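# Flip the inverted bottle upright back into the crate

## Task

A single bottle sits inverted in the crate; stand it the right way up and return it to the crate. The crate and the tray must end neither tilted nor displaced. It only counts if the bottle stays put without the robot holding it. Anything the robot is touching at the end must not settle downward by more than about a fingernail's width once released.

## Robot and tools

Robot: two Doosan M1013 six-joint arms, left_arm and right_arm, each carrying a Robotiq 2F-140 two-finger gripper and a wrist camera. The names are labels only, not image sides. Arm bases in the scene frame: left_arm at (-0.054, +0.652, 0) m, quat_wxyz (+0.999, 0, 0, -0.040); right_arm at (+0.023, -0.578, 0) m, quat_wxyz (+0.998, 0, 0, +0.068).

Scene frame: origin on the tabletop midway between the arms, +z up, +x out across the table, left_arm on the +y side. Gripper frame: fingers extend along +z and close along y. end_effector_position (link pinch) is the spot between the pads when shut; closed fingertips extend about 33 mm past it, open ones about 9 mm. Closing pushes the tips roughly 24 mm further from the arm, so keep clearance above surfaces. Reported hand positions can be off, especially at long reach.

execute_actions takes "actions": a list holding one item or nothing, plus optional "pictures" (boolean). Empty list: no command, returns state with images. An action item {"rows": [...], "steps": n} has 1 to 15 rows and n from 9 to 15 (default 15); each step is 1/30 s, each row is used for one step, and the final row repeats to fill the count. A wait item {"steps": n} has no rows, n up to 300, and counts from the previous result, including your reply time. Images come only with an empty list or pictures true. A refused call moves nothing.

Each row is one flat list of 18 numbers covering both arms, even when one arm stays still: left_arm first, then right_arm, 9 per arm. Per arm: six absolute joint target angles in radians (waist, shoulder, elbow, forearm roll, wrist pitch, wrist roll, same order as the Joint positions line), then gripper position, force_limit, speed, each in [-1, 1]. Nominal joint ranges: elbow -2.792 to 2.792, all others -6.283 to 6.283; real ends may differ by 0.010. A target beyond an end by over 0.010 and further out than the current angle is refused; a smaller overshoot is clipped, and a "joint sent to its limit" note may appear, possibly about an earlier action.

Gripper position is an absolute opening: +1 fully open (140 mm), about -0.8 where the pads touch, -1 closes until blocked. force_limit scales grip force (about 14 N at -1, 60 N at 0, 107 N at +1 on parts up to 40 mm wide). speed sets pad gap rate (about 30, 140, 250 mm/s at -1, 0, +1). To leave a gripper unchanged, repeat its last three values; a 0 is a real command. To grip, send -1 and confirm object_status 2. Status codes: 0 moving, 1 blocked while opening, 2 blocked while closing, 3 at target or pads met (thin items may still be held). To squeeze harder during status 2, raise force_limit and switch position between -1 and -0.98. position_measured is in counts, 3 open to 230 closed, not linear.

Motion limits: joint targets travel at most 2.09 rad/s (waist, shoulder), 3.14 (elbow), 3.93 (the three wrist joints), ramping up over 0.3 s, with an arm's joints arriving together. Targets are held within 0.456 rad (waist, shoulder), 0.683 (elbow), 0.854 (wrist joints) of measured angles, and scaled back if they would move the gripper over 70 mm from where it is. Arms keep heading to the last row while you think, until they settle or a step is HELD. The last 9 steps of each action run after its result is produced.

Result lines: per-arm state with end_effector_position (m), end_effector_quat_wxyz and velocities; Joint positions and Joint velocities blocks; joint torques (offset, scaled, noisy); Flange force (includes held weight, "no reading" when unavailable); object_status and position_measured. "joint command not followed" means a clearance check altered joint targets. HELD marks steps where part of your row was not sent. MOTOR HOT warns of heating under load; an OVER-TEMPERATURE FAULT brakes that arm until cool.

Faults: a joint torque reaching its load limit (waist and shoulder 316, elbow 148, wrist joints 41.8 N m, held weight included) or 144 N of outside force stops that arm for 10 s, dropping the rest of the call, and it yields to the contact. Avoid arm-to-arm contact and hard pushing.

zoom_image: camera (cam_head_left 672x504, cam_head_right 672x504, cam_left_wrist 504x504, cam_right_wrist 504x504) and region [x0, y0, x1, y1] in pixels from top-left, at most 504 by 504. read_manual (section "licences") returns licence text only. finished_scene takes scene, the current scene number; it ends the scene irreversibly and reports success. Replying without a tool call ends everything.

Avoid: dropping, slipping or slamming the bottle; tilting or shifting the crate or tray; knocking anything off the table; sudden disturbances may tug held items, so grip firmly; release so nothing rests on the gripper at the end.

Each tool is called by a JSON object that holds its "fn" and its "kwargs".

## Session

{"fn": "execute_actions", "kwargs": {"actions": []}}

Scene clock: 0.00 s of 7600.00 s.
left_arm: end_effector_position=(+0.6362, +0.0684, +0.3234) position_measured=3 object_status=3 end_effector_quat_wxyz=(+0.190, +0.925, -0.329, +0.002) end_effector_velocity=(+0.000, +0.000, +0.000) end_effector_angular_velocity=(-0.001, +0.000, +0.002) | right_arm: end_effector_position=(+0.8051, -0.3604, +0.1158) position_measured=3 object_status=3 end_effector_quat_wxyz=(-0.112, -0.599, +0.733, -0.303) end_effector_velocity=(-0.000, +0.001, -0.001) end_effector_angular_velocity=(+0.001, +0.000, +0.000)
Joint positions: left_arm=[-0.527  0.524  1.149 -0.376  1.373  1.703] | right_arm=[ 0.343  0.591  1.522 -0.696  1.232  4.13 ]
Joint velocities: left_arm=[ 0.    -0.     0.    -0.001 -0.001 -0.001] | right_arm=[ 0.001  0.     0.     0.001 -0.001  0.001]
Joint torques (N m, as the joint torque sensors report them, + toward a larger angle): no reading
Flange force (N, the push that the arm receives, along the gripper's own x y z axes): no reading

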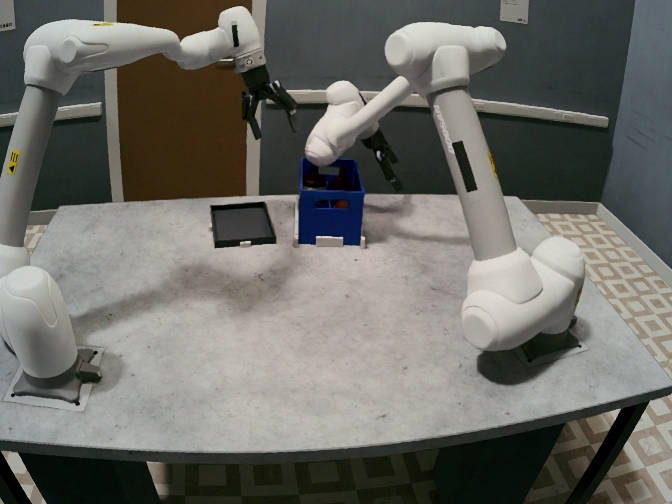

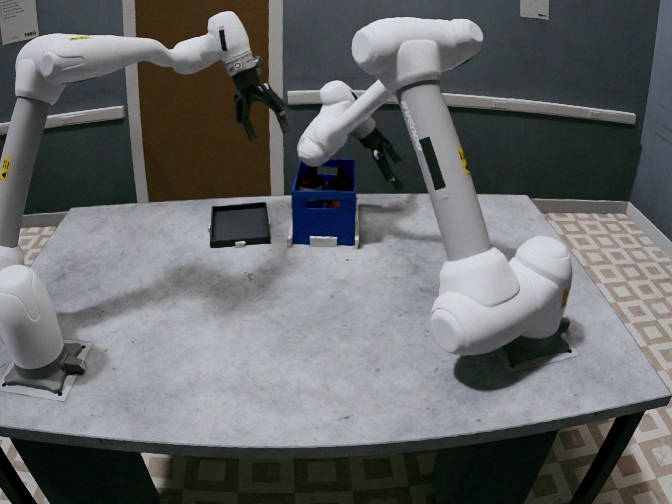

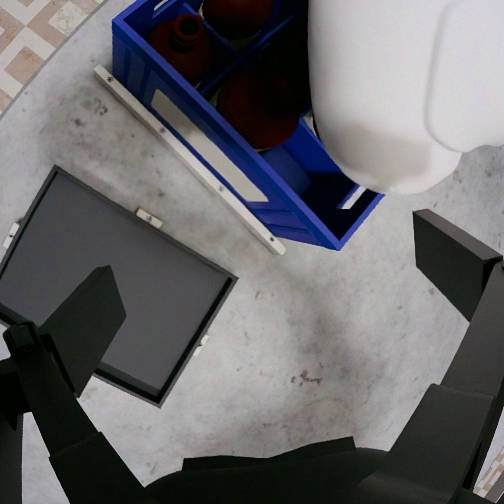

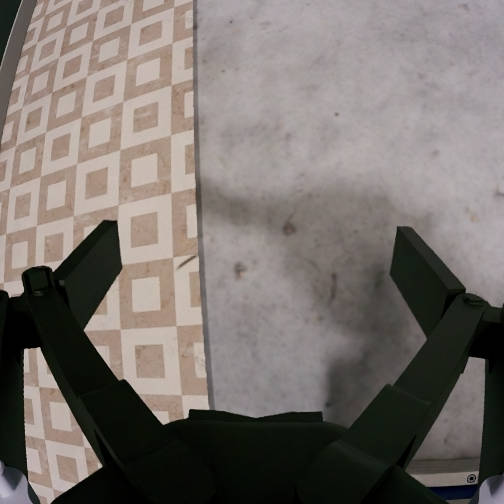

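{"fn": "execute_actions", "kwargs": {"actions": [{"rows": [[-0.45,-0.06,2.485,0,-0.854,1.5708,1,0,0, 0.343,0.591,1.522,-0.696,1.232,4.13,1,0,0]], "steps": 15}]}}

{"fn": "execute_actions", "kwargs": {"actions": [{"steps": 12}]}}

{"fn": "execute_actions", "kwargs": {"actions": [{"rows": [[-0.45,-0.06,2.485,0,-0.854,1.5708,1,0,0, 0.343,0.40,1.2,-0.696,1.4,4.13,1,0,0]], "steps": 15}]}}

{"fn": "execute_actions", "kwargs": {"actions": [{"steps": 20}]}}

Scene clock: 1.03 s of 7600.00 s.
left_arm: end_effector_position=(+0.6500, +0.1083, +0.3218) position_measured=3 object_status=3 end_effector_quat_wxyz=(+0.167, +0.936, -0.300, +0.070) end_effector_velocity=(+0.106, +0.403, +0.027) end_effector_angular_velocity=(-0.041, -1.300, +0.759) | right_arm: end_effector_position=(+0.8052, -0.3604, +0.1158) position_measured=3 object_status=3 end_effector_quat_wxyz=(-0.112, -0.599, +0.733, -0.303) end_effector_velocity=(+0.002, +0.001, +0.001) end_effector_angular_velocity=(+0.001, -0.002, -0.001)
Joint positions: left_arm=[-0.512  0.434  1.285 -0.302  1.203  1.677] | right_arm=[ 0.343  0.591  1.522 -0.696  1.232  4.13 ]
Joint velocities: left_arm=[ 0.15  -0.907  1.319  0.68  -1.654 -0.239] | right_arm=[ 0.     0.001 -0.004 -0.     0.001  0.001]
Joint torques (N m, as the joint torque sensors report them, + toward a larger angle): left_arm=[ -0.9  -93.19 -41.93   3.13  -0.58   0.03] | right_arm=[  0.99 -92.87 -35.43   1.66   0.87   0.76]
Flange force (N, the push that the arm receives, along the gripper's own x y z axes): left_arm=[-0.4 -0.6 -1.1] | right_arm=[0.8 0.1 2.7]
Steps of this call (steps 1 to 25: nothing new was sent; steps 26 to 31: the first 6 steps of this action). Readings (joint positions | what the end effector reports):
26: left_arm=[-0.527 0.524 1.150 -0.376 1.373 1.703] | right_arm=[0.343 0.591 1.522 -0.696 1.232 4.130] | left_arm position_measured=3 object_status=3 | right_arm position_measured=3 object_status=3
27: left_arm=[-0.527 0.521 1.155 -0.373 1.366 1.702] | right_arm=[0.343 0.591 1.522 -0.696 1.232 4.130] | left_arm position_measured=3 object_status=3 | right_arm position_measured=3 object_status=3
29: left_arm=[-0.522 0.491 1.200 -0.347 1.310 1.693] | right_arm=[0.343 0.591 1.522 -0.696 1.232 4.130] | left_arm position_measured=3 object_status=3 | right_arm position_measured=3 object_status=3
31: the state above

Scene clock: 1.43 s of 7600.00 s.
left_arm: end_effector_position=(+0.6380, +0.2384, +0.2892) position_measured=3 object_status=3 end_effector_quat_wxyz=(+0.124, +0.917, -0.241, +0.292) end_effector_velocity=(-0.127, +0.240, -0.230) end_effector_angular_velocity=(-0.163, -0.733, +0.198) | right_arm: end_effector_position=(+0.8053, -0.3600, +0.1157) position_measured=3 object_status=3 end_effector_quat_wxyz=(-0.111, -0.599, +0.733, -0.303) end_effector_velocity=(+0.000, +0.001, -0.001) end_effector_angular_velocity=(-0.000, -0.000, +0.001)
Joint positions: left_arm=[-0.475  0.146  1.812 -0.122  0.545  1.614] | right_arm=[ 0.343  0.591  1.522 -0.696  1.232  4.13 ]
Joint velocities: left_arm=[ 0.052 -0.424  1.204  0.25  -1.506 -0.088] | right_arm=[ 0.001  0.001 -0.    -0.001 -0.001  0.001]
Joint torques (N m, as the joint torque sensors report them, + toward a larger angle): left_arm=[ -0.63 -45.83 -38.63   3.6   -1.26   0.26] | right_arm=[  1.23 -92.81 -35.58   1.76   0.73   0.53]
Flange force (N, the push that the arm receives, along the gripper's own x y z axes): left_arm=[0.0 4.5 -1.7] | right_arm=[1.6 0.8 2.6]
Kept back: nothing.
Steps of this call (steps 1 to 9: the last 9 steps of your previous action; steps 10 to 12: the robot went on to your last target). Readings (joint positions | what the end effector reports):
1: left_arm=[-0.508 0.404 1.329 -0.280 1.148 1.670] | right_arm=[0.343 0.591 1.522 -0.696 1.232 4.130] | left_arm position_measured=3 object_status=3 | right_arm position_measured=3 object_status=3
2: left_arm=[-0.504 0.376 1.372 -0.260 1.095 1.663] | right_arm=[0.343 0.591 1.522 -0.696 1.232 4.130] | left_arm position_measured=3 object_status=3 | right_arm position_measured=3 object_status=3
4: left_arm=[-0.496 0.319 1.458 -0.224 0.987 1.650] | right_arm=[0.343 0.591 1.522 -0.696 1.232 4.130] | left_arm position_measured=3 object_status=3 | right_arm position_measured=3 object_status=3
8: left_arm=[-0.484 0.217 1.639 -0.164 0.761 1.629] | right_arm=[0.343 0.591 1.522 -0.696 1.232 4.130] | left_arm position_measured=3 object_status=3 | right_arm position_measured=3 object_status=3
12: the state above

Scene clock: 1.63 s of 7600.00 s.
left_arm: end_effector_position=(+0.6099, +0.2820, +0.2473) position_measured=3 object_status=3 end_effector_quat_wxyz=(+0.122, +0.891, -0.230, +0.372) end_effector_velocity=(-0.135, +0.202, -0.117) end_effector_angular_velocity=(-0.420, -1.110, +0.118) | right_arm: end_effector_position=(+0.8284, -0.3505, +0.1827) position_measured=3 object_status=3 end_effector_quat_wxyz=(-0.077, -0.581, +0.747, -0.314) end_effector_velocity=(+0.121, +0.047, +0.421) end_effector_angular_velocity=(+0.173, -0.464, -0.129)
Joint positions: left_arm=[-0.466  0.071  2.051 -0.078  0.215  1.598] | right_arm=[ 0.343  0.551  1.454 -0.696  1.267  4.13 ]
Joint velocities: left_arm=[ 0.046 -0.38   1.247  0.224 -2.042 -0.078] | right_arm=[-0.    -0.245 -0.416 -0.001  0.221  0.   ]
Joint torques (N m, as the joint torque sensors report them, + toward a larger angle): left_arm=[  1.28 -45.79 -35.62   3.65  -1.72   0.02] | right_arm=[  2.73 -99.19 -39.37   1.84   0.75   0.5 ]
Flange force (N, the push that the arm receives, along the gripper's own x y z axes): left_arm=no reading | right_arm=[-1.4 -1.6 5.3]
Steps of this call (steps 1 to 6: the first 6 steps of this action). Readings (joint positions | what the end effector reports):
1: left_arm=[-0.473 0.132 1.853 -0.114 0.494 1.611] | right_arm=[0.343 0.591 1.522 -0.696 1.232 4.130] | left_arm position_measured=3 object_status=3 | right_arm position_measured=3 object_status=3
2: left_arm=[-0.472 0.120 1.892 -0.107 0.445 1.608] | right_arm=[0.343 0.588 1.517 -0.696 1.234 4.130] | left_arm position_measured=3 object_status=3 | right_arm position_measured=3 object_status=3
4: left_arm=[-0.469 0.096 1.970 -0.093 0.340 1.603] | right_arm=[0.343 0.568 1.483 -0.696 1.251 4.130] | left_arm position_measured=3 object_status=3 | right_arm position_measured=3 object_status=3
6: the state above

Scene clock: 2.30 s of 7600.00 s.
left_arm: end_effector_position=(+0.5349, +0.3466, +0.3495) position_measured=3 object_status=3 end_effector_quat_wxyz=(+0.185, +0.683, -0.185, +0.682) end_effector_velocity=(-0.003, +0.002, +0.005) end_effector_angular_velocity=(-0.011, -0.016, +0.000) | right_arm: end_effector_position=(+0.8581, -0.3426, +0.4504) position_measured=3 object_status=3 end_effector_quat_wxyz=(+0.047, -0.505, +0.791, -0.342) end_effector_velocity=(-0.003, -0.003, +0.045) end_effector_angular_velocity=(+0.021, -0.042, -0.017)
Joint positions: left_arm=[-0.45  -0.06   2.484 -0.    -0.852  1.571] | right_arm=[ 0.343  0.402  1.204 -0.696  1.398  4.13 ]
Joint velocities: left_arm=[ 0.    -0.002  0.007 -0.    -0.024 -0.001] | right_arm=[-0.    -0.023 -0.042 -0.     0.025  0.001]
Joint torques (N m, as the joint torque sensors report them, + toward a larger angle): left_arm=[ -0.16 -19.1  -30.69   3.06  -2.54   0.12] | right_arm=[  0.47 -76.29 -41.06   1.7   -0.21   0.46]
Flange force (N, the push that the arm receives, along the gripper's own x y z axes): left_arm=[8.7 1.0 -8.9] | right_arm=[3.2 3.7 3.6]
Kept back: nothing.
Steps of this call (steps 1 to 9: the last 9 steps of your previous action; steps 10 to 20: the robot went on to your last target). Readings (joint positions | what the end effector reports):
1: left_arm=[-0.465 0.058 2.094 -0.070 0.142 1.596] | right_arm=[0.343 0.543 1.440 -0.696 1.274 4.130] | left_arm position_measured=3 object_status=3 | right_arm position_measured=3 object_status=3
2: left_arm=[-0.463 0.045 2.138 -0.062 0.062 1.593] | right_arm=[0.343 0.534 1.425 -0.696 1.282 4.130] | left_arm position_measured=3 object_status=3 | right_arm position_measured=3 object_status=3
4: left_arm=[-0.460 0.020 2.220 -0.048 -0.111 1.588] | right_arm=[0.343 0.517 1.396 -0.696 1.297 4.130] | left_arm position_measured=3 object_status=3 | right_arm position_measured=3 object_status=3
8: left_arm=[-0.455 -0.016 2.341 -0.026 -0.436 1.580] | right_arm=[0.343 0.482 1.338 -0.696 1.327 4.130] | left_arm position_measured=3 object_status=3 | right_arm position_measured=3 object_status=3
20: the state above

{"fn": "execute_actions", "kwargs": {"actions": [{"rows": [[-0.875,-0.06,2.485,0,-0.854,1.5708,1,0,0, 0.5047,0.4392,1.2232,0,1.4792,3.782,0.2,0,0]], "steps": 15}]}}

{"fn": "execute_actions", "kwargs": {"actions": [{"steps": 35}], "pictures": true}}

Scene clock: 3.03 s of 7600.00 s.
left_arm: end_effector_position=(+0.5083, +0.3006, +0.3498) position_measured=3 object_status=3 end_effector_quat_wxyz=(+0.212, +0.675, -0.212, +0.674) end_effector_velocity=(-0.232, -0.370, -0.000) end_effector_angular_velocity=(-0.002, +0.002, -0.658) | right_arm: end_effector_position=(+0.8317, -0.2941, +0.4227) position_measured=37 object_status=0 end_effector_quat_wxyz=(+0.037, -0.544, +0.788, -0.285) end_effector_velocity=(-0.192, +0.337, -0.206) end_effector_angular_velocity=(+0.494, +0.702, +0.455)
Joint positions: left_arm=[-0.53  -0.06   2.485  0.    -0.854  1.571] | right_arm=[ 0.371  0.406  1.203 -0.575  1.414  4.069]
Joint velocities: left_arm=[-0.659 -0.     0.001 -0.002 -0.001 -0.001] | right_arm=[ 0.193  0.047  0.026  0.827  0.094 -0.414]
Joint torques (N m, as the joint torque sensors report them, + toward a larger angle): left_arm=[  4.87 -28.03 -27.2    2.44  -2.19   0.  ] | right_arm=[ -1.47 -85.21 -43.71   2.07  -0.09   0.51]
Flange force (N, the push that the arm receives, along the gripper's own x y z axes): left_arm=[-4.9 5.4 7.9] | right_arm=[2.7 -0.7 2.6]
Steps of this call (steps 1 to 16: the robot went on to your last target; steps 17 to 22: the first 6 steps of this action). Readings (joint positions | what the end effector reports):
17: left_arm=[-0.450 -0.060 2.485 0.000 -0.854 1.571] | right_arm=[0.343 0.400 1.200 -0.696 1.400 4.130] | left_arm position_measured=3 object_status=3 | right_arm position_measured=3 object_status=0
18: left_arm=[-0.453 -0.060 2.485 0.000 -0.854 1.571] | right_arm=[0.345 0.400 1.200 -0.689 1.401 4.127] | left_arm position_measured=3 object_status=3 | right_arm position_measured=6 object_status=0
20: left_arm=[-0.483 -0.060 2.485 -0.000 -0.854 1.571] | right_arm=[0.357 0.403 1.201 -0.636 1.407 4.100] | left_arm position_measured=3 object_status=3 | right_arm position_measured=22 object_status=0
22: the state above

Scene clock: 4.20 s of 7600.00 s.
left_arm: end_effector_position=(+0.3563, +0.1310, +0.3498) position_measured=3 object_status=3 end_effector_quat_wxyz=(+0.325, +0.628, -0.325, +0.628) end_effector_velocity=(+0.000, -0.001, +0.001) end_effector_angular_velocity=(-0.000, -0.001, -0.001) | right_arm: end_effector_position=(+0.6603, -0.0604, +0.3300) position_measured=104 object_status=3 end_effector_quat_wxyz=(-0.000, -0.707, +0.707, -0.000) end_effector_velocity=(-0.000, +0.000, +0.000) end_effector_angular_velocity=(+0.001, -0.000, +0.001)
Joint positions: left_arm=[-0.875 -0.06   2.485  0.    -0.854  1.571] | right_arm=[ 0.505  0.439  1.223 -0.     1.479  3.782]
Joint velocities: left_arm=[ 0.     0.    -0.001  0.002 -0.    -0.001] | right_arm=[ 0.001 -0.    -0.     0.     0.    -0.   ]
Joint torques (N m, as the joint torque sensors report them, + toward a larger angle): left_arm=[ -0.43 -22.9  -29.25   2.83  -2.39   0.16] | right_arm=[  1.76 -86.02 -43.01   4.31   0.06   0.45]
Flange force (N, the push that the arm receives, along the gripper's own x y z axes): left_arm=[1.8 -1.8 -0.1] | right_arm=[4.0 0.8 2.5]
Kept back: nothing.
Steps of this call (steps 1 to 9: the last 9 steps of your previous action; steps 10 to 35: the robot went on to your last target). Readings (joint positions | what the end effector reports):
1: left_arm=[-0.552 -0.060 2.485 0.000 -0.854 1.571] | right_arm=[0.378 0.408 1.204 -0.547 1.417 4.056] | left_arm position_measured=3 object_status=3 | right_arm position_measured=44 object_status=0
2: left_arm=[-0.572 -0.060 2.485 0.000 -0.854 1.571] | right_arm=[0.384 0.410 1.205 -0.519 1.420 4.042] | left_arm position_measured=3 object_status=3 | right_arm position_measured=52 object_status=0
4: left_arm=[-0.614 -0.060 2.485 0.000 -0.854 1.571] | right_arm=[0.397 0.413 1.207 -0.464 1.426 4.014] | left_arm position_measured=3 object_status=3 | right_arm position_measured=67 object_status=0
8: left_arm=[-0.698 -0.060 2.485 0.000 -0.854 1.571] | right_arm=[0.423 0.419 1.211 -0.354 1.439 3.959] | left_arm position_measured=3 object_status=3 | right_arm position_measured=97 object_status=0
35: the state above

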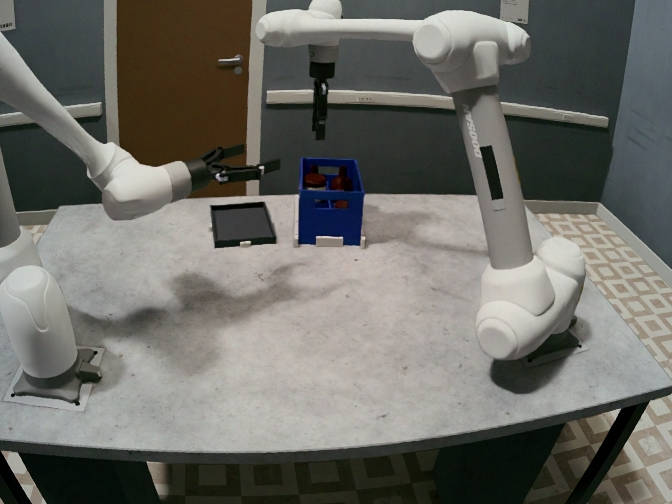

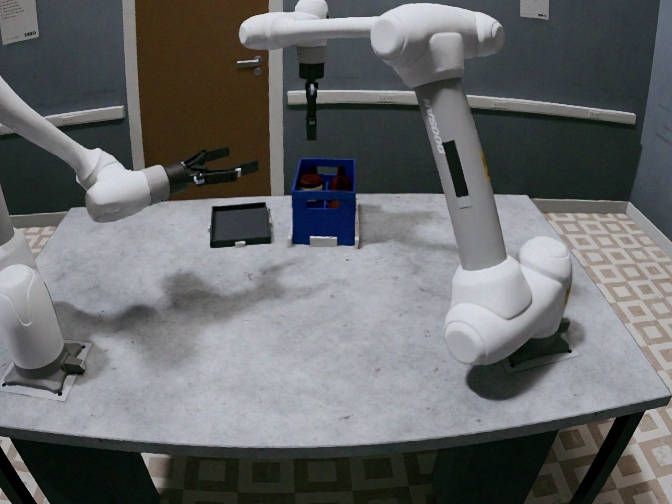

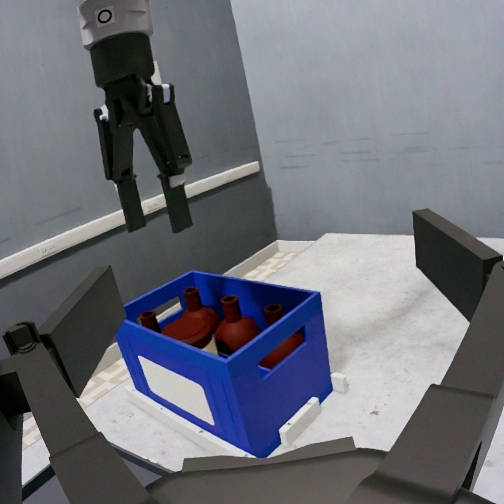

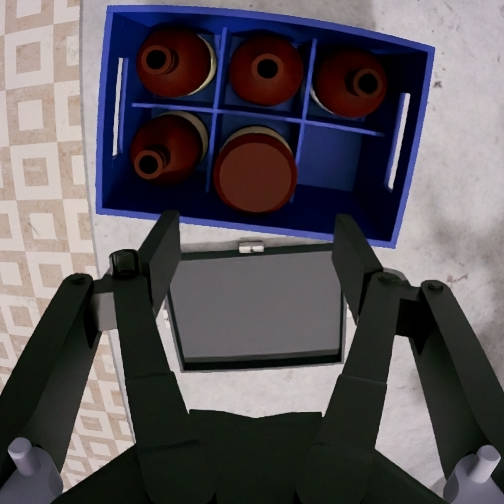

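{"fn": "execute_actions", "kwargs": {"actions": [{"rows": [[-0.875,-0.06,2.485,0,-0.854,1.5708,1,0,0, 0.4984,0.4726,1.383,0,1.286,3.866,0.16,0,0]], "steps": 15}]}}

{"fn": "execute_actions", "kwargs": {"actions": [{"steps": 20}], "pictures": true}}

Scene clock: 5.47 s of 7600.00 s.
left_arm: end_effector_position=(+0.3564, +0.1310, +0.3498) position_measured=3 object_status=3 end_effector_quat_wxyz=(+0.325, +0.628, -0.325, +0.628) end_effector_velocity=(+0.000, -0.000, +0.001) end_effector_angular_velocity=(-0.001, -0.002, +0.001) | right_arm: end_effector_position=(+0.6628, -0.0614, +0.2651) position_measured=109 object_status=0 end_effector_quat_wxyz=(-0.001, -0.689, +0.724, +0.000) end_effector_velocity=(+0.009, -0.019, -0.409) end_effector_angular_velocity=(+0.016, -0.021, -0.336)
Joint positions: left_arm=[-0.875 -0.06   2.485 -0.    -0.854  1.571] | right_arm=[0.502 0.458 1.313 0.    1.372 3.829]
Joint velocities: left_arm=[ 0.    -0.001 -0.001 -0.    -0.     0.002] | right_arm=[-0.025  0.113  0.578  0.    -0.717  0.311]
Joint torques (N m, as the joint torque sensors report them, + toward a larger angle): left_arm=[  0.53 -23.02 -29.54   2.86  -2.39   0.01] | right_arm=[  2.92 -97.5  -46.92   4.65   0.39   0.48]
Flange force (N, the push that the arm receives, along the gripper's own x y z axes): left_arm=[2.0 1.5 -0.6] | right_arm=[4.9 0.9 1.0]
Steps of this call (steps 1 to 15: the robot went on to your last target; steps 16 to 32: nothing new was sent; steps 33 to 38: the first 6 steps of this action). Readings (joint positions | what the end effector reports):
33: left_arm=[-0.875 -0.060 2.485 -0.000 -0.854 1.571] | right_arm=[0.505 0.439 1.223 0.000 1.479 3.782] | left_arm position_measured=3 object_status=3 | right_arm position_measured=104 object_status=0
34: left_arm=[-0.875 -0.060 2.485 -0.000 -0.854 1.571] | right_arm=[0.505 0.440 1.229 0.000 1.473 3.785] | left_arm position_measured=3 object_status=3 | right_arm position_measured=106 object_status=0
36: left_arm=[-0.875 -0.060 2.485 -0.000 -0.854 1.571] | right_arm=[0.504 0.449 1.269 0.000 1.424 3.806] | left_arm position_measured=3 object_status=3 | right_arm position_measured=109 object_status=0
38: the state above

Scene clock: 6.13 s of 7600.00 s.
left_arm: end_effector_position=(+0.3564, +0.1310, +0.3498) position_measured=3 object_status=3 end_effector_quat_wxyz=(+0.325, +0.628, -0.325, +0.628) end_effector_velocity=(+0.001, -0.001, +0.001) end_effector_angular_velocity=(-0.000, -0.001, -0.000) | right_arm: end_effector_position=(+0.6622, -0.0654, +0.2150) position_measured=109 object_status=3 end_effector_quat_wxyz=(+0.000, -0.674, +0.738, +0.000) end_effector_velocity=(-0.000, -0.001, -0.000) end_effector_angular_velocity=(-0.000, +0.000, -0.002)
Joint positions: left_arm=[-0.875 -0.06   2.485 -0.    -0.854  1.571] | right_arm=[0.498 0.473 1.383 0.    1.286 3.866]
Joint velocities: left_arm=[-0.     0.001 -0.003  0.     0.001  0.001] | right_arm=[-0.    -0.     0.001 -0.    -0.     0.001]
Joint torques (N m, as the joint torque sensors report them, + toward a larger angle): left_arm=[  0.58 -23.   -29.59   2.85  -2.3    0.13] | right_arm=[  1.02 -87.19 -41.19   4.24   0.15   0.52]
Flange force (N, the push that the arm receives, along the gripper's own x y z axes): left_arm=[0.8 1.6 -0.4] | right_arm=[3.3 0.7 2.1]
Kept back: nothing.
Steps of this call (steps 1 to 9: the last 9 steps of your previous action; steps 10 to 20: the robot went on to your last target). Readings (joint positions | what the end effector reports):
1: left_arm=[-0.875 -0.060 2.485 -0.000 -0.854 1.571] | right_arm=[0.501 0.462 1.332 0.000 1.348 3.839] | left_arm position_measured=3 object_status=3 | right_arm position_measured=109 object_status=0
2: left_arm=[-0.875 -0.060 2.485 -0.000 -0.854 1.571] | right_arm=[0.500 0.466 1.350 0.000 1.327 3.848] | left_arm position_measured=3 object_status=3 | right_arm position_measured=109 object_status=0
4: left_arm=[-0.875 -0.060 2.485 -0.000 -0.854 1.571] | right_arm=[0.499 0.470 1.372 0.000 1.300 3.860] | left_arm position_measured=3 object_status=3 | right_arm position_measured=109 object_status=0
8: left_arm=[-0.875 -0.060 2.485 -0.000 -0.854 1.571] | right_arm=[0.499 0.472 1.381 0.000 1.288 3.865] | left_arm position_measured=3 object_status=3 | right_arm position_measured=109 object_status=3
20: the state above

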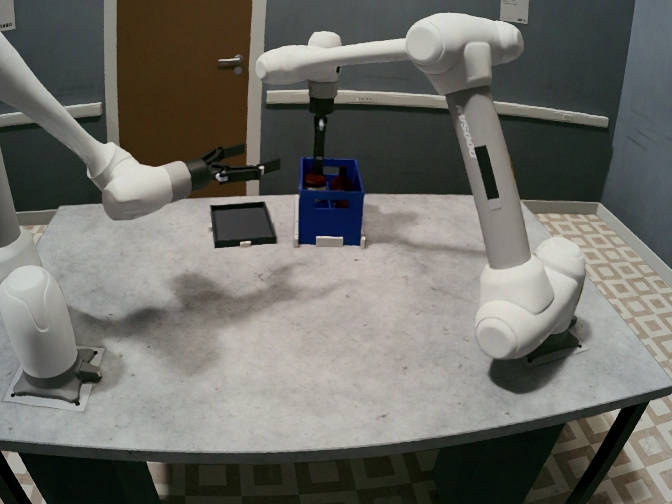

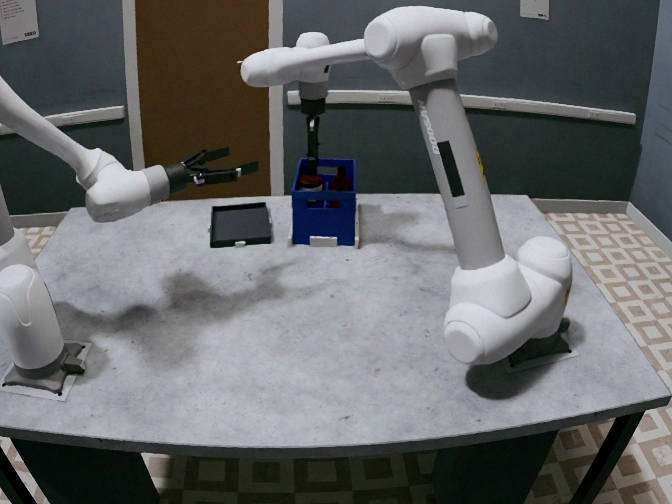

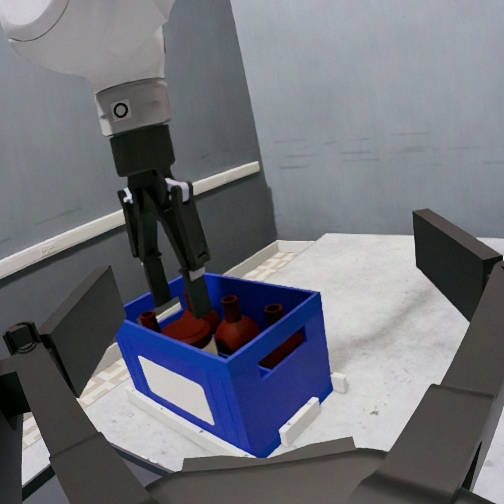

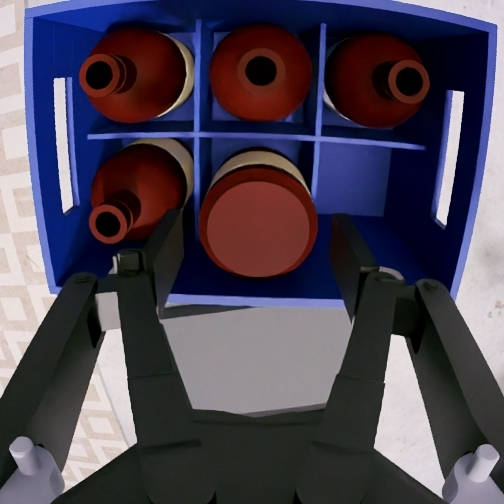

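{"fn": "execute_actions", "kwargs": {"actions": [{"rows": [[-0.875,-0.06,2.485,0,-0.854,1.5708,1,0,0, 0.5023,0.4815,1.388,0,1.2721,3.87,0.16,0,0],[-0.875,-0.06,2.485,0,-0.854,1.5708,1,0,0, 0.5023,0.4815,1.388,0,1.2721,3.87,0.16,0,0],[-0.875,-0.06,2.485,0,-0.854,1.5708,1,0,0, 0.5023,0.4815,1.388,0,1.2721,3.87,0.16,0,0],[-0.875,-0.06,2.485,0,-0.854,1.5708,1,0,0, 0.5023,0.4851,1.3965,0,1.26,3.87,0.16,0,0],[-0.875,-0.06,2.485,0,-0.854,1.5708,1,0,0, 0.5023,0.4851,1.3965,0,1.26,3.87,0.16,0,0],[-0.875,-0.06,2.485,0,-0.854,1.5708,1,0,0, 0.5023,0.4887,1.405,0,1.2479,3.87,0.16,0,0],[-0.875,-0.06,2.485,0,-0.854,1.5708,1,0,0, 0.5023,0.4887,1.405,0,1.2479,3.87,0.16,0,0],[-0.875,-0.06,2.485,0,-0.854,1.5708,1,0,0, 0.5023,0.4929,1.4128,0,1.2359,3.87,0.16,0,0],[-0.875,-0.06,2.485,0,-0.854,1.5708,1,0,0, 0.5023,0.4929,1.4128,0,1.2359,3.87,0.16,0,0],[-0.875,-0.06,2.485,0,-0.854,1.5708,1,0,0, 0.5023,0.497,1.4206,0,1.224,3.87,0.16,0,0],[-0.875,-0.06,2.485,0,-0.854,1.5708,1,0,0, 0.5023,0.497,1.4206,0,1.224,3.87,0.16,0,0],[-0.875,-0.06,2.485,0,-0.854,1.5708,1,0,0, 0.5023,0.5012,1.4283,0,1.2121,3.87,0.16,0,0],[-0.875,-0.06,2.485,0,-0.854,1.5708,1,0,0, 0.5023,0.5012,1.4283,0,1.2121,3.87,0.16,0,0],[-0.875,-0.06,2.485,0,-0.854,1.5708,1,0,0, 0.5023,0.5054,1.4361,0,1.2001,3.87,0.16,0,0]], "steps": 15}]}}

{"fn": "execute_actions", "kwargs": {"actions": [{"steps": 18}], "pictures": true}}

Scene clock: 8.27 s of 7600.00 s.
left_arm: end_effector_position=(+0.3564, +0.1310, +0.3498) position_measured=3 object_status=3 end_effector_quat_wxyz=(+0.325, +0.628, -0.325, +0.628) end_effector_velocity=(-0.000, +0.001, -0.000) end_effector_angular_velocity=(+0.001, +0.000, -0.000) | right_arm: end_effector_position=(+0.6625, -0.0621, +0.2022) position_measured=109 object_status=3 end_effector_quat_wxyz=(-0.000, -0.674, +0.738, -0.000) end_effector_velocity=(-0.004, +0.006, -0.093) end_effector_angular_velocity=(-0.009, +0.012, +0.002)
Joint positions: left_arm=[-0.875 -0.06   2.485 -0.    -0.854  1.571] | right_arm=[ 0.501  0.482  1.392 -0.     1.267  3.869]
Joint velocities: left_arm=[ 0.001 -0.001  0.001  0.001  0.001 -0.   ] | right_arm=[ 0.008  0.054  0.092  0.    -0.131  0.007]
Joint torques (N m, as the joint torque sensors report them, + toward a larger angle): left_arm=[  0.33 -22.08 -29.14   2.91  -2.19   0.08] | right_arm=[ -2.02 -91.11 -41.99   4.07   0.28   0.36]
Flange force (N, the push that the arm receives, along the gripper's own x y z axes): left_arm=[3.0 1.1 -1.7] | right_arm=[0.1 1.4 3.2]
Steps of this call (steps 1 to 15: the robot went on to your last target; steps 16 to 58: nothing new was sent; steps 59 to 64: the first 6 steps of this action). Readings (joint positions | what the end effector reports):
59: left_arm=[-0.875 -0.060 2.485 -0.000 -0.854 1.571] | right_arm=[0.498 0.473 1.383 -0.000 1.286 3.866] | left_arm position_measured=3 object_status=3 | right_arm position_measured=109 object_status=3
60: left_arm=[-0.875 -0.060 2.485 -0.000 -0.854 1.571] | right_arm=[0.499 0.475 1.384 -0.000 1.283 3.867] | left_arm position_measured=3 object_status=3 | right_arm position_measured=109 object_status=3
62: left_arm=[-0.875 -0.060 2.485 -0.000 -0.854 1.571] | right_arm=[0.501 0.479 1.387 -0.000 1.276 3.869] | left_arm position_measured=3 object_status=3 | right_arm position_measured=109 object_status=3
64: the state above

Scene clock: 8.87 s of 7600.00 s.
left_arm: end_effector_position=(+0.3564, +0.1310, +0.3498) position_measured=3 object_status=3 end_effector_quat_wxyz=(+0.325, +0.628, -0.325, +0.628) end_effector_velocity=(+0.000, -0.001, -0.000) end_effector_angular_velocity=(+0.001, -0.000, -0.001) | right_arm: end_effector_position=(+0.6622, -0.0614, +0.1602) position_measured=109 object_status=3 end_effector_quat_wxyz=(+0.000, -0.674, +0.738, -0.000) end_effector_velocity=(+0.000, -0.001, -0.003) end_effector_angular_velocity=(-0.001, +0.000, -0.001)
Joint positions: left_arm=[-0.875 -0.06   2.485 -0.    -0.854  1.571] | right_arm=[ 0.502  0.505  1.436 -0.     1.2    3.87 ]
Joint velocities: left_arm=[ 0.     0.001 -0.001  0.002  0.001 -0.   ] | right_arm=[-0.001  0.002  0.003 -0.001 -0.004  0.001]
Joint torques (N m, as the joint torque sensors report them, + toward a larger angle): left_arm=[ -0.51 -23.45 -29.21   2.79  -2.32  -0.04] | right_arm=[  1.67 -88.95 -39.41   4.22   0.08   0.49]
Flange force (N, the push that the arm receives, along the gripper's own x y z axes): left_arm=[0.1 -1.7 1.2] | right_arm=[2.9 -0.7 0.7]
Kept back: nothing.
Steps of this call (steps 1 to 9: the last 9 steps of your previous action; steps 10 to 18: the robot went on to your last target). Readings (joint positions | what the end effector reports):
1: left_arm=[-0.875 -0.060 2.485 -0.000 -0.854 1.571] | right_arm=[0.502 0.484 1.395 -0.000 1.262 3.870] | left_arm position_measured=3 object_status=3 | right_arm position_measured=109 object_status=3
2: left_arm=[-0.875 -0.060 2.485 -0.000 -0.854 1.571] | right_arm=[0.502 0.486 1.399 -0.000 1.257 3.870] | left_arm position_measured=3 object_status=3 | right_arm position_measured=109 object_status=3
4: left_arm=[-0.875 -0.060 2.485 -0.000 -0.854 1.571] | right_arm=[0.502 0.490 1.407 -0.000 1.245 3.870] | left_arm position_measured=3 object_status=3 | right_arm position_measured=109 object_status=3
8: left_arm=[-0.875 -0.060 2.485 -0.000 -0.854 1.571] | right_arm=[0.502 0.498 1.422 -0.000 1.222 3.870] | left_arm position_measured=3 object_status=3 | right_arm position_measured=109 object_status=3
18: the state above

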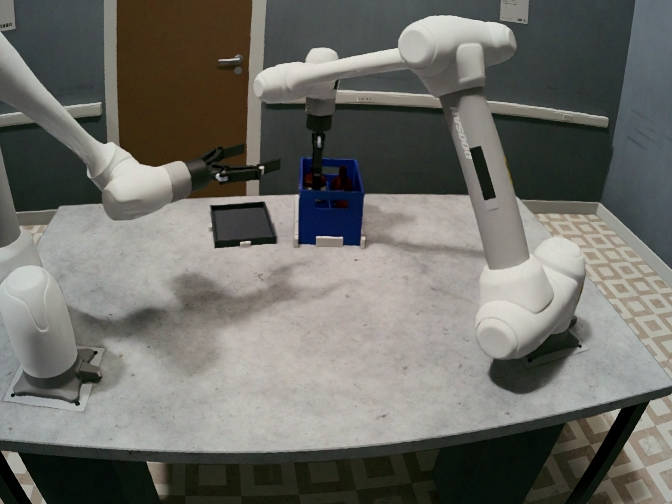

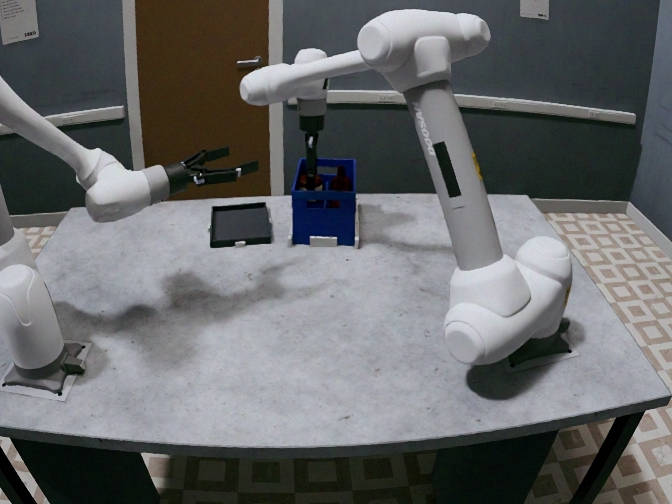

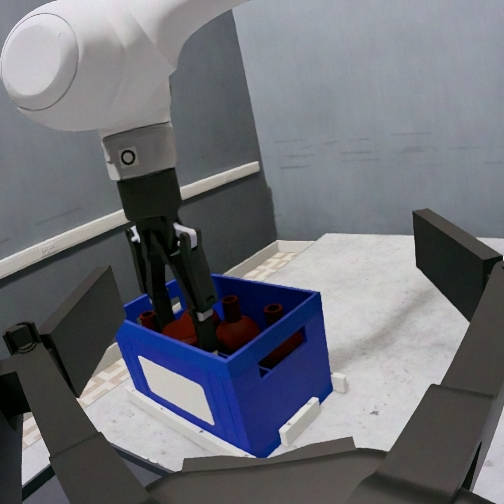

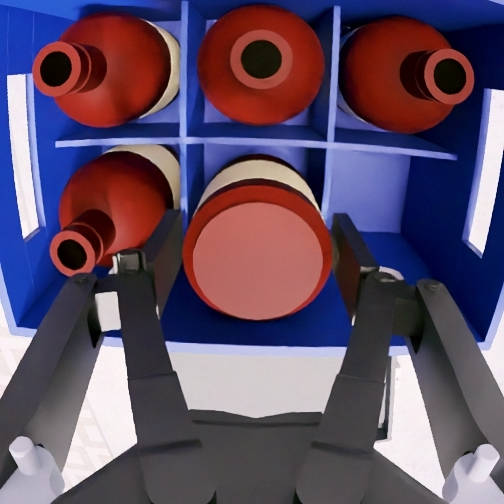

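Grip, then lift.

{"fn": "execute_actions", "kwargs": {"actions": [{"rows": [[-0.875,-0.06,2.485,0,-0.854,1.5708,1,0,0, 0.5023,0.5054,1.4361,0,1.2001,3.87,-1,0.5,-0.6]], "steps": 15}]}}

{"fn": "execute_actions", "kwargs": {"actions": [{"rows": [[-0.875,-0.06,2.485,0,-0.854,1.5708,1,0,0, 0.5023,0.5012,1.4283,0,1.2121,3.87,-1,0.5,-0.6],[-0.875,-0.06,2.485,0,-0.854,1.5708,1,0,0, 0.5023,0.5012,1.4283,0,1.2121,3.87,-1,0.5,-0.6],[-0.875,-0.06,2.485,0,-0.854,1.5708,1,0,0, 0.5023,0.497,1.4206,0,1.224,3.87,-1,0.5,-0.6],[-0.875,-0.06,2.485,0,-0.854,1.5708,1,0,0, 0.5023,0.4929,1.4128,0,1.2359,3.87,-1,0.5,-0.6],[-0.875,-0.06,2.485,0,-0.854,1.5708,1,0,0, 0.5023,0.4887,1.405,0,1.2479,3.87,-1,0.5,-0.6],[-0.875,-0.06,2.485,0,-0.854,1.5708,1,0,0, 0.5023,0.4839,1.3937,0,1.264,3.87,-1,0.5,-0.6],[-0.875,-0.06,2.485,0,-0.854,1.5708,1,0,0, 0.5023,0.479,1.3824,0,1.2802,3.87,-1,0.5,-0.6],[-0.875,-0.06,2.485,0,-0.854,1.5708,1,0,0, 0.5023,0.4742,1.3711,0,1.2963,3.87,-1,0.5,-0.6],[-0.875,-0.06,2.485,0,-0.854,1.5708,1,0,0, 0.5023,0.4706,1.3582,0,1.3128,3.87,-1,0.5,-0.6],[-0.875,-0.06,2.485,0,-0.854,1.5708,1,0,0, 0.5023,0.4671,1.3452,0,1.3293,3.87,-1,0.5,-0.6],[-0.875,-0.06,2.485,0,-0.854,1.5708,1,0,0, 0.5023,0.4635,1.3323,0,1.3458,3.87,-1,0.5,-0.6],[-0.875,-0.06,2.485,0,-0.854,1.5708,1,0,0, 0.5023,0.46,1.3193,0,1.3623,3.87,-1,0.5,-0.6],[-0.875,-0.06,2.485,0,-0.854,1.5708,1,0,0, 0.5023,0.4564,1.3064,0,1.3788,3.87,-1,0.5,-0.6],[-0.875,-0.06,2.485,0,-0.854,1.5708,1,0,0, 0.5023,0.4529,1.2934,0,1.3953,3.87,-1,0.5,-0.6],[-0.875,-0.06,2.485,0,-0.854,1.5708,1,0,0, 0.5023,0.4493,1.2805,0,1.4118,3.87,-1,0.5,-0.6]], "steps": 15}]}}

{"fn": "execute_actions", "kwargs": {"actions": [{"rows": [[-0.875,-0.06,2.485,0,-0.854,1.5708,1,0,0, 0.5023,0.447,1.2637,0,1.431,3.87,-1,0.5,-0.6],[-0.875,-0.06,2.485,0,-0.854,1.5708,1,0,0, 0.5023,0.4447,1.2468,0,1.4502,3.87,-1,0.5,-0.6],[-0.875,-0.06,2.485,0,-0.854,1.5708,1,0,0, 0.5023,0.4423,1.23,0,1.4693,3.87,-1,0.5,-0.6],[-0.875,-0.06,2.485,0,-0.854,1.5708,1,0,0, 0.5023,0.44,1.2131,0,1.4885,3.87,-1,0.5,-0.6],[-0.875,-0.06,2.485,0,-0.854,1.5708,1,0,0, 0.5023,0.4392,1.1942,0,1.5083,3.87,-1,0.5,-0.6],[-0.875,-0.06,2.485,0,-0.854,1.5708,1,0,0, 0.5023,0.4384,1.1753,0,1.528,3.87,-1,0.5,-0.6],[-0.875,-0.06,2.485,0,-0.854,1.5708,1,0,0, 0.5023,0.4375,1.1563,0,1.5478,3.87,-1,0.5,-0.6],[-0.875,-0.06,2.485,0,-0.854,1.5708,1,0,0, 0.5023,0.4367,1.1374,0,1.5675,3.87,-1,0.5,-0.6]], "steps": 13}]}}

{"fn": "execute_actions", "kwargs": {"actions": [{"rows": [[-0.875,-0.06,2.485,0,-0.854,1.5708,0.6,0,0, 0.7506,0.2591,1.3284,0,1.5541,3.412,-1,0.5,-0.6]], "steps": 15}]}}

{"fn": "execute_actions", "kwargs": {"actions": [{"steps": 25}], "pictures": true}}

Scene clock: 11.07 s of 7600.00 s.
left_arm: end_effector_position=(+0.3564, +0.1310, +0.3498) position_measured=3 object_status=3 end_effector_quat_wxyz=(+0.325, +0.628, -0.325, +0.628) end_effector_velocity=(+0.000, -0.001, +0.001) end_effector_angular_velocity=(-0.002, -0.000, +0.000) | right_arm: end_effector_position=(+0.6622, -0.0614, +0.1599) position_measured=124 object_status=0 end_effector_quat_wxyz=(+0.000, -0.674, +0.738, +0.000) end_effector_velocity=(-0.001, -0.000, -0.001) end_effector_angular_velocity=(-0.001, +0.002, -0.002)
Joint positions: left_arm=[-0.875 -0.06   2.485 -0.    -0.854  1.571] | right_arm=[0.502 0.505 1.436 0.    1.2   3.87 ]
Joint velocities: left_arm=[-0.    -0.    -0.001 -0.001 -0.    -0.001] | right_arm=[0.    0.    0.001 0.    0.001 0.002]
Joint torques (N m, as the joint torque sensors report them, + toward a larger angle): left_arm=[  1.36 -23.29 -29.36   2.85  -2.2   -0.06] | right_arm=[  0.92 -72.37 -30.34   4.09  -0.12   0.53]
Flange force (N, the push that the arm receives, along the gripper's own x y z axes): left_arm=[0.6 4.2 0.1] | right_arm=[4.7 2.3 -18.4]
Steps of this call (steps 1 to 15: the robot went on to your last target; steps 16 to 60: nothing new was sent; steps 61 to 66: the first 6 steps of this action). Readings (joint positions | what the end effector reports):
61: left_arm=[-0.875 -0.060 2.485 -0.000 -0.854 1.571] | right_arm=[0.502 0.505 1.436 0.000 1.200 3.870] | left_arm position_measured=3 object_status=3 | right_arm position_measured=109 object_status=0
62: left_arm=[-0.875 -0.060 2.485 -0.000 -0.854 1.571] | right_arm=[0.502 0.505 1.436 0.000 1.200 3.870] | left_arm position_measured=3 object_status=3 | right_arm position_measured=111 object_status=0
64: left_arm=[-0.875 -0.060 2.485 -0.000 -0.854 1.571] | right_arm=[0.502 0.505 1.436 0.000 1.200 3.870] | left_arm position_measured=3 object_status=3 | right_arm position_measured=118 object_status=0
66: the state above

Scene clock: 11.57 s of 7600.00 s.
left_arm: end_effector_position=(+0.3564, +0.1310, +0.3498) position_measured=3 object_status=3 end_effector_quat_wxyz=(+0.325, +0.628, -0.325, +0.628) end_effector_velocity=(-0.001, +0.000, -0.001) end_effector_angular_velocity=(+0.001, +0.000, -0.001) | right_arm: end_effector_position=(+0.6623, -0.0614, +0.1764) position_measured=124 object_status=2 end_effector_quat_wxyz=(-0.000, -0.674, +0.738, +0.000) end_effector_velocity=(+0.001, +0.002, +0.178) end_effector_angular_velocity=(+0.004, -0.004, +0.000)
Joint positions: left_arm=[-0.875 -0.06   2.485 -0.    -0.854  1.571] | right_arm=[0.502 0.496 1.419 0.    1.227 3.87 ]
Joint velocities: left_arm=[-0.    -0.     0.001  0.     0.    -0.   ] | right_arm=[ 0.001 -0.097 -0.186  0.001  0.277 -0.   ]
Joint torques (N m, as the joint torque sensors report them, + toward a larger angle): left_arm=[ -0.19 -23.41 -29.73   2.79  -2.38   0.01] | right_arm=[  2.56 -99.51 -44.49   4.57   0.17   0.5 ]
Flange force (N, the push that the arm receives, along the gripper's own x y z axes): left_arm=[0.0 -0.7 -0.4] | right_arm=[0.9 -3.7 6.2]
Steps of this call (steps 1 to 9: the last 9 steps of your previous action; steps 10 to 15: the first 6 steps of this action). Readings (joint positions | what the end effector reports):
10: left_arm=[-0.875 -0.060 2.485 -0.000 -0.854 1.571] | right_arm=[0.502 0.505 1.436 0.000 1.200 3.870] | left_arm position_measured=3 object_status=3 | right_arm position_measured=124 object_status=2
11: left_arm=[-0.875 -0.060 2.485 -0.000 -0.854 1.571] | right_arm=[0.502 0.505 1.435 0.000 1.202 3.870] | left_arm position_measured=3 object_status=3 | right_arm position_measured=124 object_status=2
13: left_arm=[-0.875 -0.060 2.485 -0.000 -0.854 1.571] | right_arm=[0.502 0.502 1.429 0.000 1.211 3.870] | left_arm position_measured=3 object_status=3 | right_arm position_measured=124 object_status=2
15: the state above

Scene clock: 12.00 s of 7600.00 s.
left_arm: end_effector_position=(+0.3564, +0.1310, +0.3498) position_measured=3 object_status=3 end_effector_quat_wxyz=(+0.325, +0.628, -0.325, +0.628) end_effector_velocity=(-0.000, -0.001, +0.000) end_effector_angular_velocity=(+0.002, -0.002, -0.002) | right_arm: end_effector_position=(+0.6629, -0.0609, +0.2959) position_measured=124 object_status=2 end_effector_quat_wxyz=(-0.000, -0.674, +0.738, +0.000) end_effector_velocity=(+0.000, +0.000, +0.311) end_effector_angular_velocity=(+0.000, -0.001, -0.000)
Joint positions: left_arm=[-0.875 -0.06   2.485 -0.    -0.854  1.571] | right_arm=[0.502 0.449 1.27  0.    1.423 3.87 ]
Joint velocities: left_arm=[-0.001  0.001 -0.001  0.002  0.001  0.001] | right_arm=[ 0.    -0.078 -0.446 -0.     0.523  0.   ]
Joint torques (N m, as the joint torque sensors report them, + toward a larger angle): left_arm=[  0.88 -24.27 -29.23   2.85  -2.27   0.05] | right_arm=[  1.82 -88.67 -44.65   4.39   0.02   0.55]
Flange force (N, the push that the arm receives, along the gripper's own x y z axes): left_arm=[-1.3 2.4 2.4] | right_arm=[4.9 0.8 4.1]
Steps of this call (steps 1 to 9: the last 9 steps of your previous action; steps 10 to 13: the first 4 steps of this action). Readings (joint positions | what the end effector reports):
10: left_arm=[-0.875 -0.060 2.485 -0.000 -0.854 1.571] | right_arm=[0.502 0.458 1.312 0.000 1.371 3.870] | left_arm position_measured=3 object_status=3 | right_arm position_measured=124 object_status=2
11: left_arm=[-0.875 -0.060 2.485 -0.000 -0.854 1.571] | right_arm=[0.502 0.455 1.299 0.000 1.388 3.870] | left_arm position_measured=3 object_status=3 | right_arm position_measured=124 object_status=2
13: the state above

Scene clock: 12.50 s of 7600.00 s.
left_arm: end_effector_position=(+0.3564, +0.1310, +0.3498) position_measured=37 object_status=0 end_effector_quat_wxyz=(+0.325, +0.628, -0.325, +0.628) end_effector_velocity=(+0.000, -0.000, +0.001) end_effector_angular_velocity=(-0.002, -0.000, -0.001) | right_arm: end_effector_position=(+0.6066, -0.0377, +0.3885) position_measured=124 object_status=2 end_effector_quat_wxyz=(-0.000, +0.740, -0.672, +0.000) end_effector_velocity=(-0.393, +0.145, +0.061) end_effector_angular_velocity=(-0.006, +0.006, +1.304)
Joint positions: left_arm=[-0.875 -0.06   2.485 -0.    -0.854  1.571] | right_arm=[0.568 0.39  1.19  0.    1.561 3.749]
Joint velocities: left_arm=[ 0.001 -0.    -0.002  0.002  0.    -0.002] | right_arm=[ 0.46  -0.326  0.353 -0.001 -0.019 -0.845]
Joint torques (N m, as the joint torque sensors report them, + toward a larger angle): left_arm=[  0.78 -23.71 -29.69   2.71  -2.26   0.11] | right_arm=[ -6.64 -71.08 -40.32   3.82   0.28   0.57]
Flange force (N, the push that the arm receives, along the gripper's own x y z axes): left_arm=[-0.4 1.4 0.3] | right_arm=[5.6 -0.4 3.9]
Steps of this call (steps 1 to 9: the last 9 steps of your previous action; steps 10 to 15: the first 6 steps of this action). Readings (joint positions | what the end effector reports):
10: left_arm=[-0.875 -0.060 2.485 -0.000 -0.854 1.571] | right_arm=[0.502 0.437 1.142 0.000 1.563 3.870] | left_arm position_measured=3 object_status=0 | right_arm position_measured=124 object_status=2
11: left_arm=[-0.875 -0.060 2.485 -0.000 -0.854 1.571] | right_arm=[0.506 0.434 1.143 0.000 1.563 3.863] | left_arm position_measured=6 object_status=0 | right_arm position_measured=124 object_status=2
13: left_arm=[-0.875 -0.060 2.485 -0.000 -0.854 1.571] | right_arm=[0.534 0.414 1.165 0.000 1.563 3.810] | left_arm position_measured=22 object_status=0 | right_arm position_measured=124 object_status=2
15: the state above

Scene clock: 13.33 s of 7600.00 s.
left_arm: end_effector_position=(+0.3564, +0.1310, +0.3498) position_measured=53 object_status=3 end_effector_quat_wxyz=(+0.325, +0.628, -0.325, +0.628) end_effector_velocity=(+0.000, -0.001, +0.001) end_effector_angular_velocity=(-0.000, -0.003, -0.000) | right_arm: end_effector_position=(+0.4502, -0.0003, +0.4099) position_measured=124 object_status=2 end_effector_quat_wxyz=(+0.000, +0.888, -0.460, -0.000) end_effector_velocity=(-0.001, +0.000, +0.001) end_effector_angular_velocity=(+0.001, -0.000, +0.000)
Joint positions: left_arm=[-0.875 -0.06   2.485 -0.    -0.854  1.571] | right_arm=[0.751 0.259 1.328 0.    1.554 3.412]
Joint velocities: left_arm=[-0.    -0.    -0.001  0.    -0.001  0.002] | right_arm=[ 0.    -0.001  0.     0.    -0.     0.   ]
Joint torques (N m, as the joint torque sensors report them, + toward a larger angle): left_arm=[  0.23 -23.06 -29.26   2.75  -2.29   0.08] | right_arm=[  1.52 -70.32 -44.25   4.44   0.06   0.51]
Flange force (N, the push that the arm receives, along the gripper's own x y z axes): left_arm=[1.2 0.0 -0.3] | right_arm=[3.4 1.3 4.6]
Kept back: nothing.
Steps of this call (steps 1 to 9: the last 9 steps of your previous action; steps 10 to 25: the robot went on to your last target). Readings (joint positions | what the end effector reports):
1: left_arm=[-0.875 -0.060 2.485 -0.000 -0.854 1.571] | right_arm=[0.583 0.379 1.202 0.000 1.561 3.720] | left_arm position_measured=44 object_status=0 | right_arm position_measured=124 object_status=2
2: left_arm=[-0.875 -0.060 2.485 -0.000 -0.854 1.571] | right_arm=[0.599 0.368 1.213 0.000 1.560 3.692] | left_arm position_measured=51 object_status=0 | right_arm position_measured=124 object_status=2
4: left_arm=[-0.875 -0.060 2.485 -0.000 -0.854 1.571] | right_arm=[0.630 0.345 1.237 0.000 1.559 3.634] | left_arm position_measured=53 object_status=0 | right_arm position_measured=124 object_status=2
8: left_arm=[-0.875 -0.060 2.485 -0.000 -0.854 1.571] | right_arm=[0.694 0.300 1.286 0.000 1.556 3.516] | left_arm position_measured=53 object_status=3 | right_arm position_measured=124 object_status=2
25: the state above

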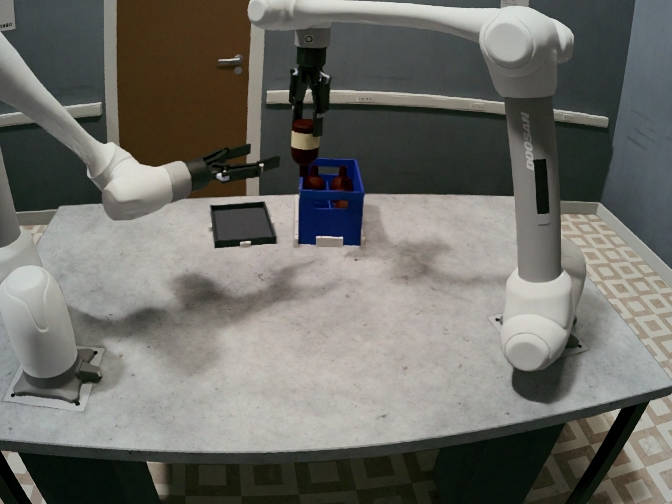

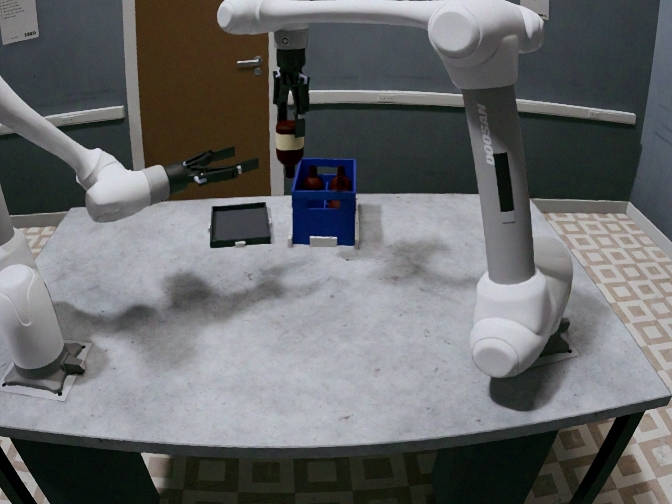

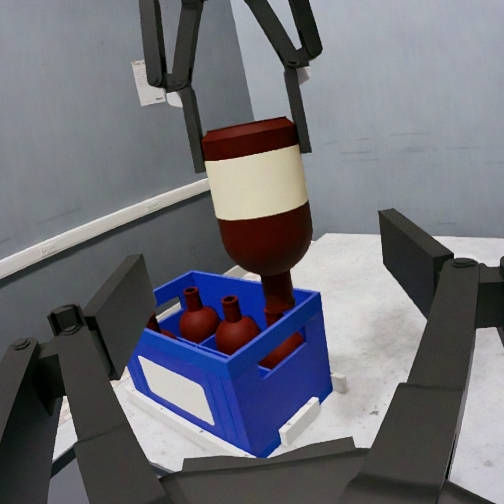

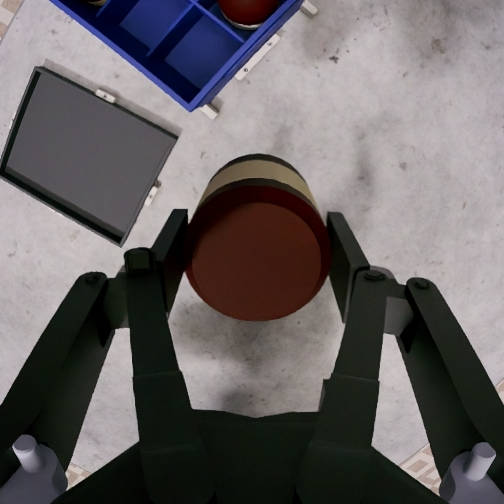

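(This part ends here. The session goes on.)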